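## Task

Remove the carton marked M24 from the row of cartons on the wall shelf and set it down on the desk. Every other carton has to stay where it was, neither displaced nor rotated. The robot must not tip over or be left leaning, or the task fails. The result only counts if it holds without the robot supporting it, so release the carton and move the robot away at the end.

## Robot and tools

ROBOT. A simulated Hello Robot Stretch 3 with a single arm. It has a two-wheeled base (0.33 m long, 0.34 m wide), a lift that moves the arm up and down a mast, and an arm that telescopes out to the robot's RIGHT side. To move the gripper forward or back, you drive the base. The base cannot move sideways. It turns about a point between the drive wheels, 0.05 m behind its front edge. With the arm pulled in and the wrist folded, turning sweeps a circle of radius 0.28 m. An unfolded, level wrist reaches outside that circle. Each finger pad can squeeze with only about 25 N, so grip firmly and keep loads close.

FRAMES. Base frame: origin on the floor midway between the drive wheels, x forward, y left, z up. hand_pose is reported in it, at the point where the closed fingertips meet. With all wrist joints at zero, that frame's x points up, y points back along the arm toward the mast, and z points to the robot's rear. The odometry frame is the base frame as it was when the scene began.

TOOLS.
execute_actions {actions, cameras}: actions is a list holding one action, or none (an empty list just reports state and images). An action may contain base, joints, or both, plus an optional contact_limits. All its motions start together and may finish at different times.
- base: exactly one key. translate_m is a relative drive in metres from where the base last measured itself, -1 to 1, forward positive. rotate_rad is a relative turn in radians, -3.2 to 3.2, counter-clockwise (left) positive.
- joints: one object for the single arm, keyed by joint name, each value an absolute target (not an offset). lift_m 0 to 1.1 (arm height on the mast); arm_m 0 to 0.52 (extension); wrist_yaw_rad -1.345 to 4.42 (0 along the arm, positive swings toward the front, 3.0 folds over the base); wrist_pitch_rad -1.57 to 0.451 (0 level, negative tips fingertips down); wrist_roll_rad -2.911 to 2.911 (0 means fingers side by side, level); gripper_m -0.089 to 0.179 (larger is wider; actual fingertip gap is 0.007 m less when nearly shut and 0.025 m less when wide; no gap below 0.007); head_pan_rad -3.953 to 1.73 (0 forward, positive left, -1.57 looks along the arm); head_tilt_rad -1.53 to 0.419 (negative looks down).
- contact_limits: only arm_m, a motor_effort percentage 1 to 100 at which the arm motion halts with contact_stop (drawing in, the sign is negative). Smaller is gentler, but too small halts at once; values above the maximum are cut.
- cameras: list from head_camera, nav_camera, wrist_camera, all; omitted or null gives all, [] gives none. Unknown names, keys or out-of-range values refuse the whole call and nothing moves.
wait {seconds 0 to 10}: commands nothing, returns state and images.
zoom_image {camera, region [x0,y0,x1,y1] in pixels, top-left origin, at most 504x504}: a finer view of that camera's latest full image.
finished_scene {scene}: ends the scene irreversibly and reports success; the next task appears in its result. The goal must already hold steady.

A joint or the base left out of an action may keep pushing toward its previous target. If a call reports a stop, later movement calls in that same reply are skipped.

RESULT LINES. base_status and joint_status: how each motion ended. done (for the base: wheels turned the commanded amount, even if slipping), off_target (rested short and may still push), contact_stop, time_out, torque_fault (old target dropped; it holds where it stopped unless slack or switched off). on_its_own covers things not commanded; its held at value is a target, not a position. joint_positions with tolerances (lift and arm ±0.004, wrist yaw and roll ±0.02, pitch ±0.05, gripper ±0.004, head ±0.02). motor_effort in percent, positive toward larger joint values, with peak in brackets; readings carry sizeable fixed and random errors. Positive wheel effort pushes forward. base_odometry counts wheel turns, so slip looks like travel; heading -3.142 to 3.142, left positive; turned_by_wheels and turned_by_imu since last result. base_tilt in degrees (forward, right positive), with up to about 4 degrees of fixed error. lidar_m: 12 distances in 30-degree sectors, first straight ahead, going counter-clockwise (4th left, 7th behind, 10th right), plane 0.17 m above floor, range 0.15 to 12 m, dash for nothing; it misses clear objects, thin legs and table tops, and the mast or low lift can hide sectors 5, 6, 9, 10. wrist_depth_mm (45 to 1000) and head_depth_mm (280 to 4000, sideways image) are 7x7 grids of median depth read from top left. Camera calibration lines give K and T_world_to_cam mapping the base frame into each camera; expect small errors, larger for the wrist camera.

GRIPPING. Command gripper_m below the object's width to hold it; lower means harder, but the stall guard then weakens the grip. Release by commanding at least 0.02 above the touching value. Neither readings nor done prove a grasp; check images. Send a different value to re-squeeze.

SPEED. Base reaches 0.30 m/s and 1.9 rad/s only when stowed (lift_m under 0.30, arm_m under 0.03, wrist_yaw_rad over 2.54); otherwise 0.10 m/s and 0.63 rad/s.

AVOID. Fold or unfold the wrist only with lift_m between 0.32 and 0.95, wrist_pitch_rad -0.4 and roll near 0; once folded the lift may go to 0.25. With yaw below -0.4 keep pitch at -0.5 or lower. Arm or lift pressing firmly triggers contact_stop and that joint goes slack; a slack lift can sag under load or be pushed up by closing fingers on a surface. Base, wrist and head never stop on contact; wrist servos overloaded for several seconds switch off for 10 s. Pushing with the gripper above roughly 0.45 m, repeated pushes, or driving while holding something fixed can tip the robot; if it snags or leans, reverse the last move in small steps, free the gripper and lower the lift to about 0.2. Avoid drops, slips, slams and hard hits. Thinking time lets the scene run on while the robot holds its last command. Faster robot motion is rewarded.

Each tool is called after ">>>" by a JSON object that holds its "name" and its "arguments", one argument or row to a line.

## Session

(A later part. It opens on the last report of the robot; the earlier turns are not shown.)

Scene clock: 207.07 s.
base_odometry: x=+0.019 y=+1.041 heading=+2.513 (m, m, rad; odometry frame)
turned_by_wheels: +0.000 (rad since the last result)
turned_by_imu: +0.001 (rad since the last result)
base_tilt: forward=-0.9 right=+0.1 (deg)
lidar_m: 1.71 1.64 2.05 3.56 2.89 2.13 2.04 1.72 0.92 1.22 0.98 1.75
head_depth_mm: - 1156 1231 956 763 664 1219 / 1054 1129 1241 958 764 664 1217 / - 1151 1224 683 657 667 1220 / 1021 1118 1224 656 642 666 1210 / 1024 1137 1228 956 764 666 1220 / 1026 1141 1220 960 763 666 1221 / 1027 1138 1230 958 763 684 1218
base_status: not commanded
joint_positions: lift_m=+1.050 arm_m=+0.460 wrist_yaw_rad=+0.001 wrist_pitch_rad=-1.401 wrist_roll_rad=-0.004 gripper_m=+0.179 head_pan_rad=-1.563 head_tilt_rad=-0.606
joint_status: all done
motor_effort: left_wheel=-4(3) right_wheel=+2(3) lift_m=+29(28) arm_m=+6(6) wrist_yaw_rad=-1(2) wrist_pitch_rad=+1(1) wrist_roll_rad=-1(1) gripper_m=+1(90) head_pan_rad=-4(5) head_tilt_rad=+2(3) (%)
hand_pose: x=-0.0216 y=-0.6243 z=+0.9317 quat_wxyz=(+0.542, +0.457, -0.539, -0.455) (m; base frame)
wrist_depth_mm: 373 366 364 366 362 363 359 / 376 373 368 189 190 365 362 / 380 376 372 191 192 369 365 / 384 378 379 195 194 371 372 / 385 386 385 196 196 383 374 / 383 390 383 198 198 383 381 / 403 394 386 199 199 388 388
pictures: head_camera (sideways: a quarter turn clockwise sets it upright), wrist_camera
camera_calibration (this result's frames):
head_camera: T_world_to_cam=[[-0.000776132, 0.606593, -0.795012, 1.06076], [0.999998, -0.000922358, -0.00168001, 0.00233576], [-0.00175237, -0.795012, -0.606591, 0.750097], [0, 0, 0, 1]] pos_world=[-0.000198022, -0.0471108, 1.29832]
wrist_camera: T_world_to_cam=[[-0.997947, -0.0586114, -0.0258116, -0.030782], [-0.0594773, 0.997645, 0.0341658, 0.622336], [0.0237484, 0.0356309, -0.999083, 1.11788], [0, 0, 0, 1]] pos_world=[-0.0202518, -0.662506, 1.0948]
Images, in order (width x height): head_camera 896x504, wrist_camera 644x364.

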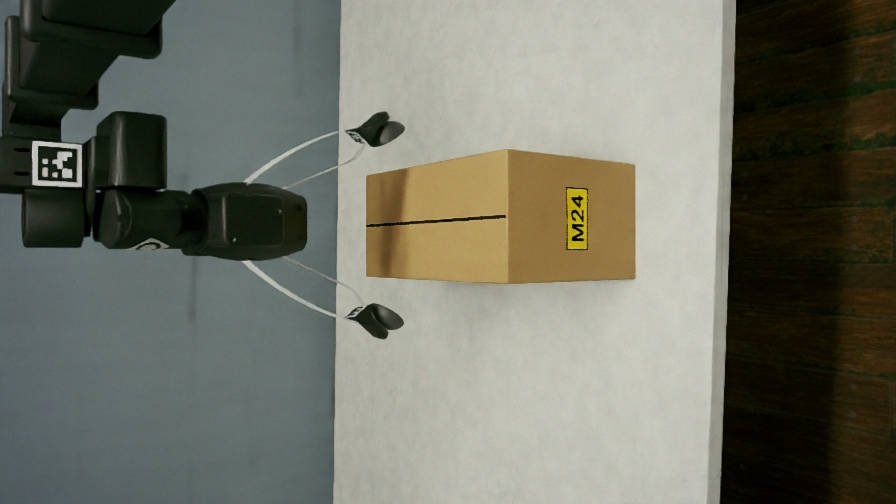

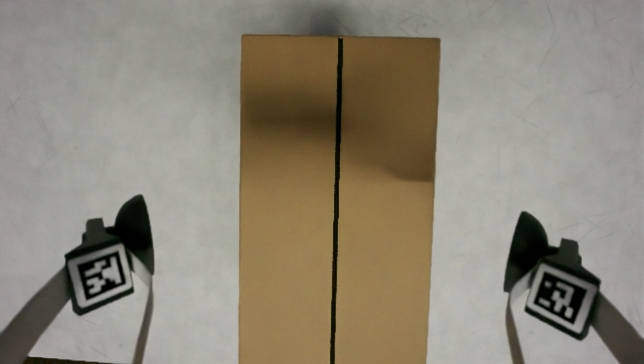

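Carton is upright on the desk. Retracting the arm to move clear.

>>> {"name": "execute_actions", "arguments": {
  "actions": [
    {"joints": {"arm_m": 0.005, "lift_m": 1.07}}
  ],
  "cameras": ["nav_camera"]
}}

Scene clock: 217.57 s.
base_odometry: x=+0.019 y=+1.041 heading=+2.513 (m, m, rad; odometry frame)
turned_by_wheels: +0.000 (rad since the last result)
turned_by_imu: +0.002 (rad since the last result)
base_tilt: forward=-0.9 right=+0.0 (deg)
lidar_m: 1.71 1.64 2.05 3.56 2.90 2.13 2.04 1.72 0.93 1.22 0.98 1.75
head_depth_mm: 1002 - - - - - - / 1008 - - - - - - / 1008 - - - - - - / 1023 1135 1208 687 650 667 1187 / 1021 1138 1233 958 767 650 1189 / 1026 1139 1228 960 764 664 1270 / 1022 1142 1237 963 763 685 1216
base_status: not commanded
joint_positions: lift_m=+1.070 arm_m=+0.005 wrist_yaw_rad=+0.001 wrist_pitch_rad=-1.401 wrist_roll_rad=-0.004 gripper_m=+0.179 head_pan_rad=-1.563 head_tilt_rad=-0.606
joint_status: all done
motor_effort: left_wheel=-3(4) right_wheel=+2(3) lift_m=+28(26) arm_m=-3(1) wrist_yaw_rad=+0(1) wrist_pitch_rad=+0(0) wrist_roll_rad=+0(0) gripper_m=+1(0) head_pan_rad=-5(5) head_tilt_rad=+3(2) (%)
hand_pose: x=-0.0216 y=-0.1699 z=+0.9517 quat_wxyz=(+0.542, +0.457, -0.539, -0.455) (m; base frame)
wrist_depth_mm: - - - - - 407 391 / - - - - - - - / - - - - - - - / - - - - - - - / - - - - - - - / - - - - - - - / - - - - - - -
pictures: nav_camera (sideways: a quarter turn counterclockwise sets it upright)
camera_calibration (this result's frames):
nav_camera: T_world_to_cam=[[-0.00470536, -0.579624, 0.81487, -1.01695], [-0.998097, -0.0473801, -0.0394652, 0.103481], [0.0614836, -0.813505, -0.578298, 0.709281], [0, 0, 0, 1]] pos_world=[0.0548895, -0.00753985, 1.24294]
Images, in order (width x height): nav_camera 672x504.

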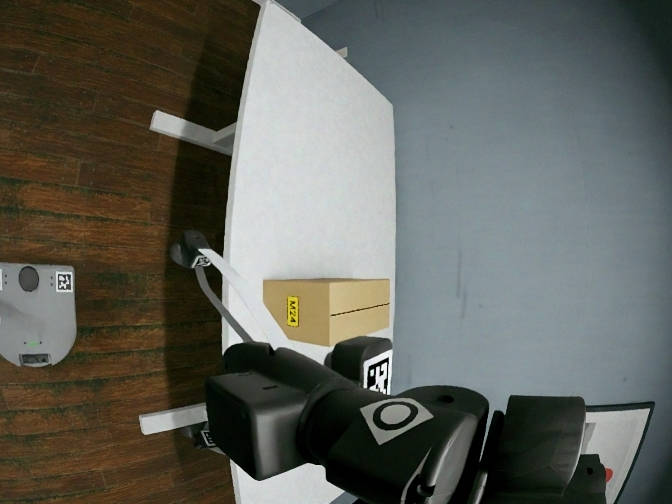

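>>> {"name": "finished_scene", "arguments": {
  "scene": 2
}}

The scene is finished: the task was done.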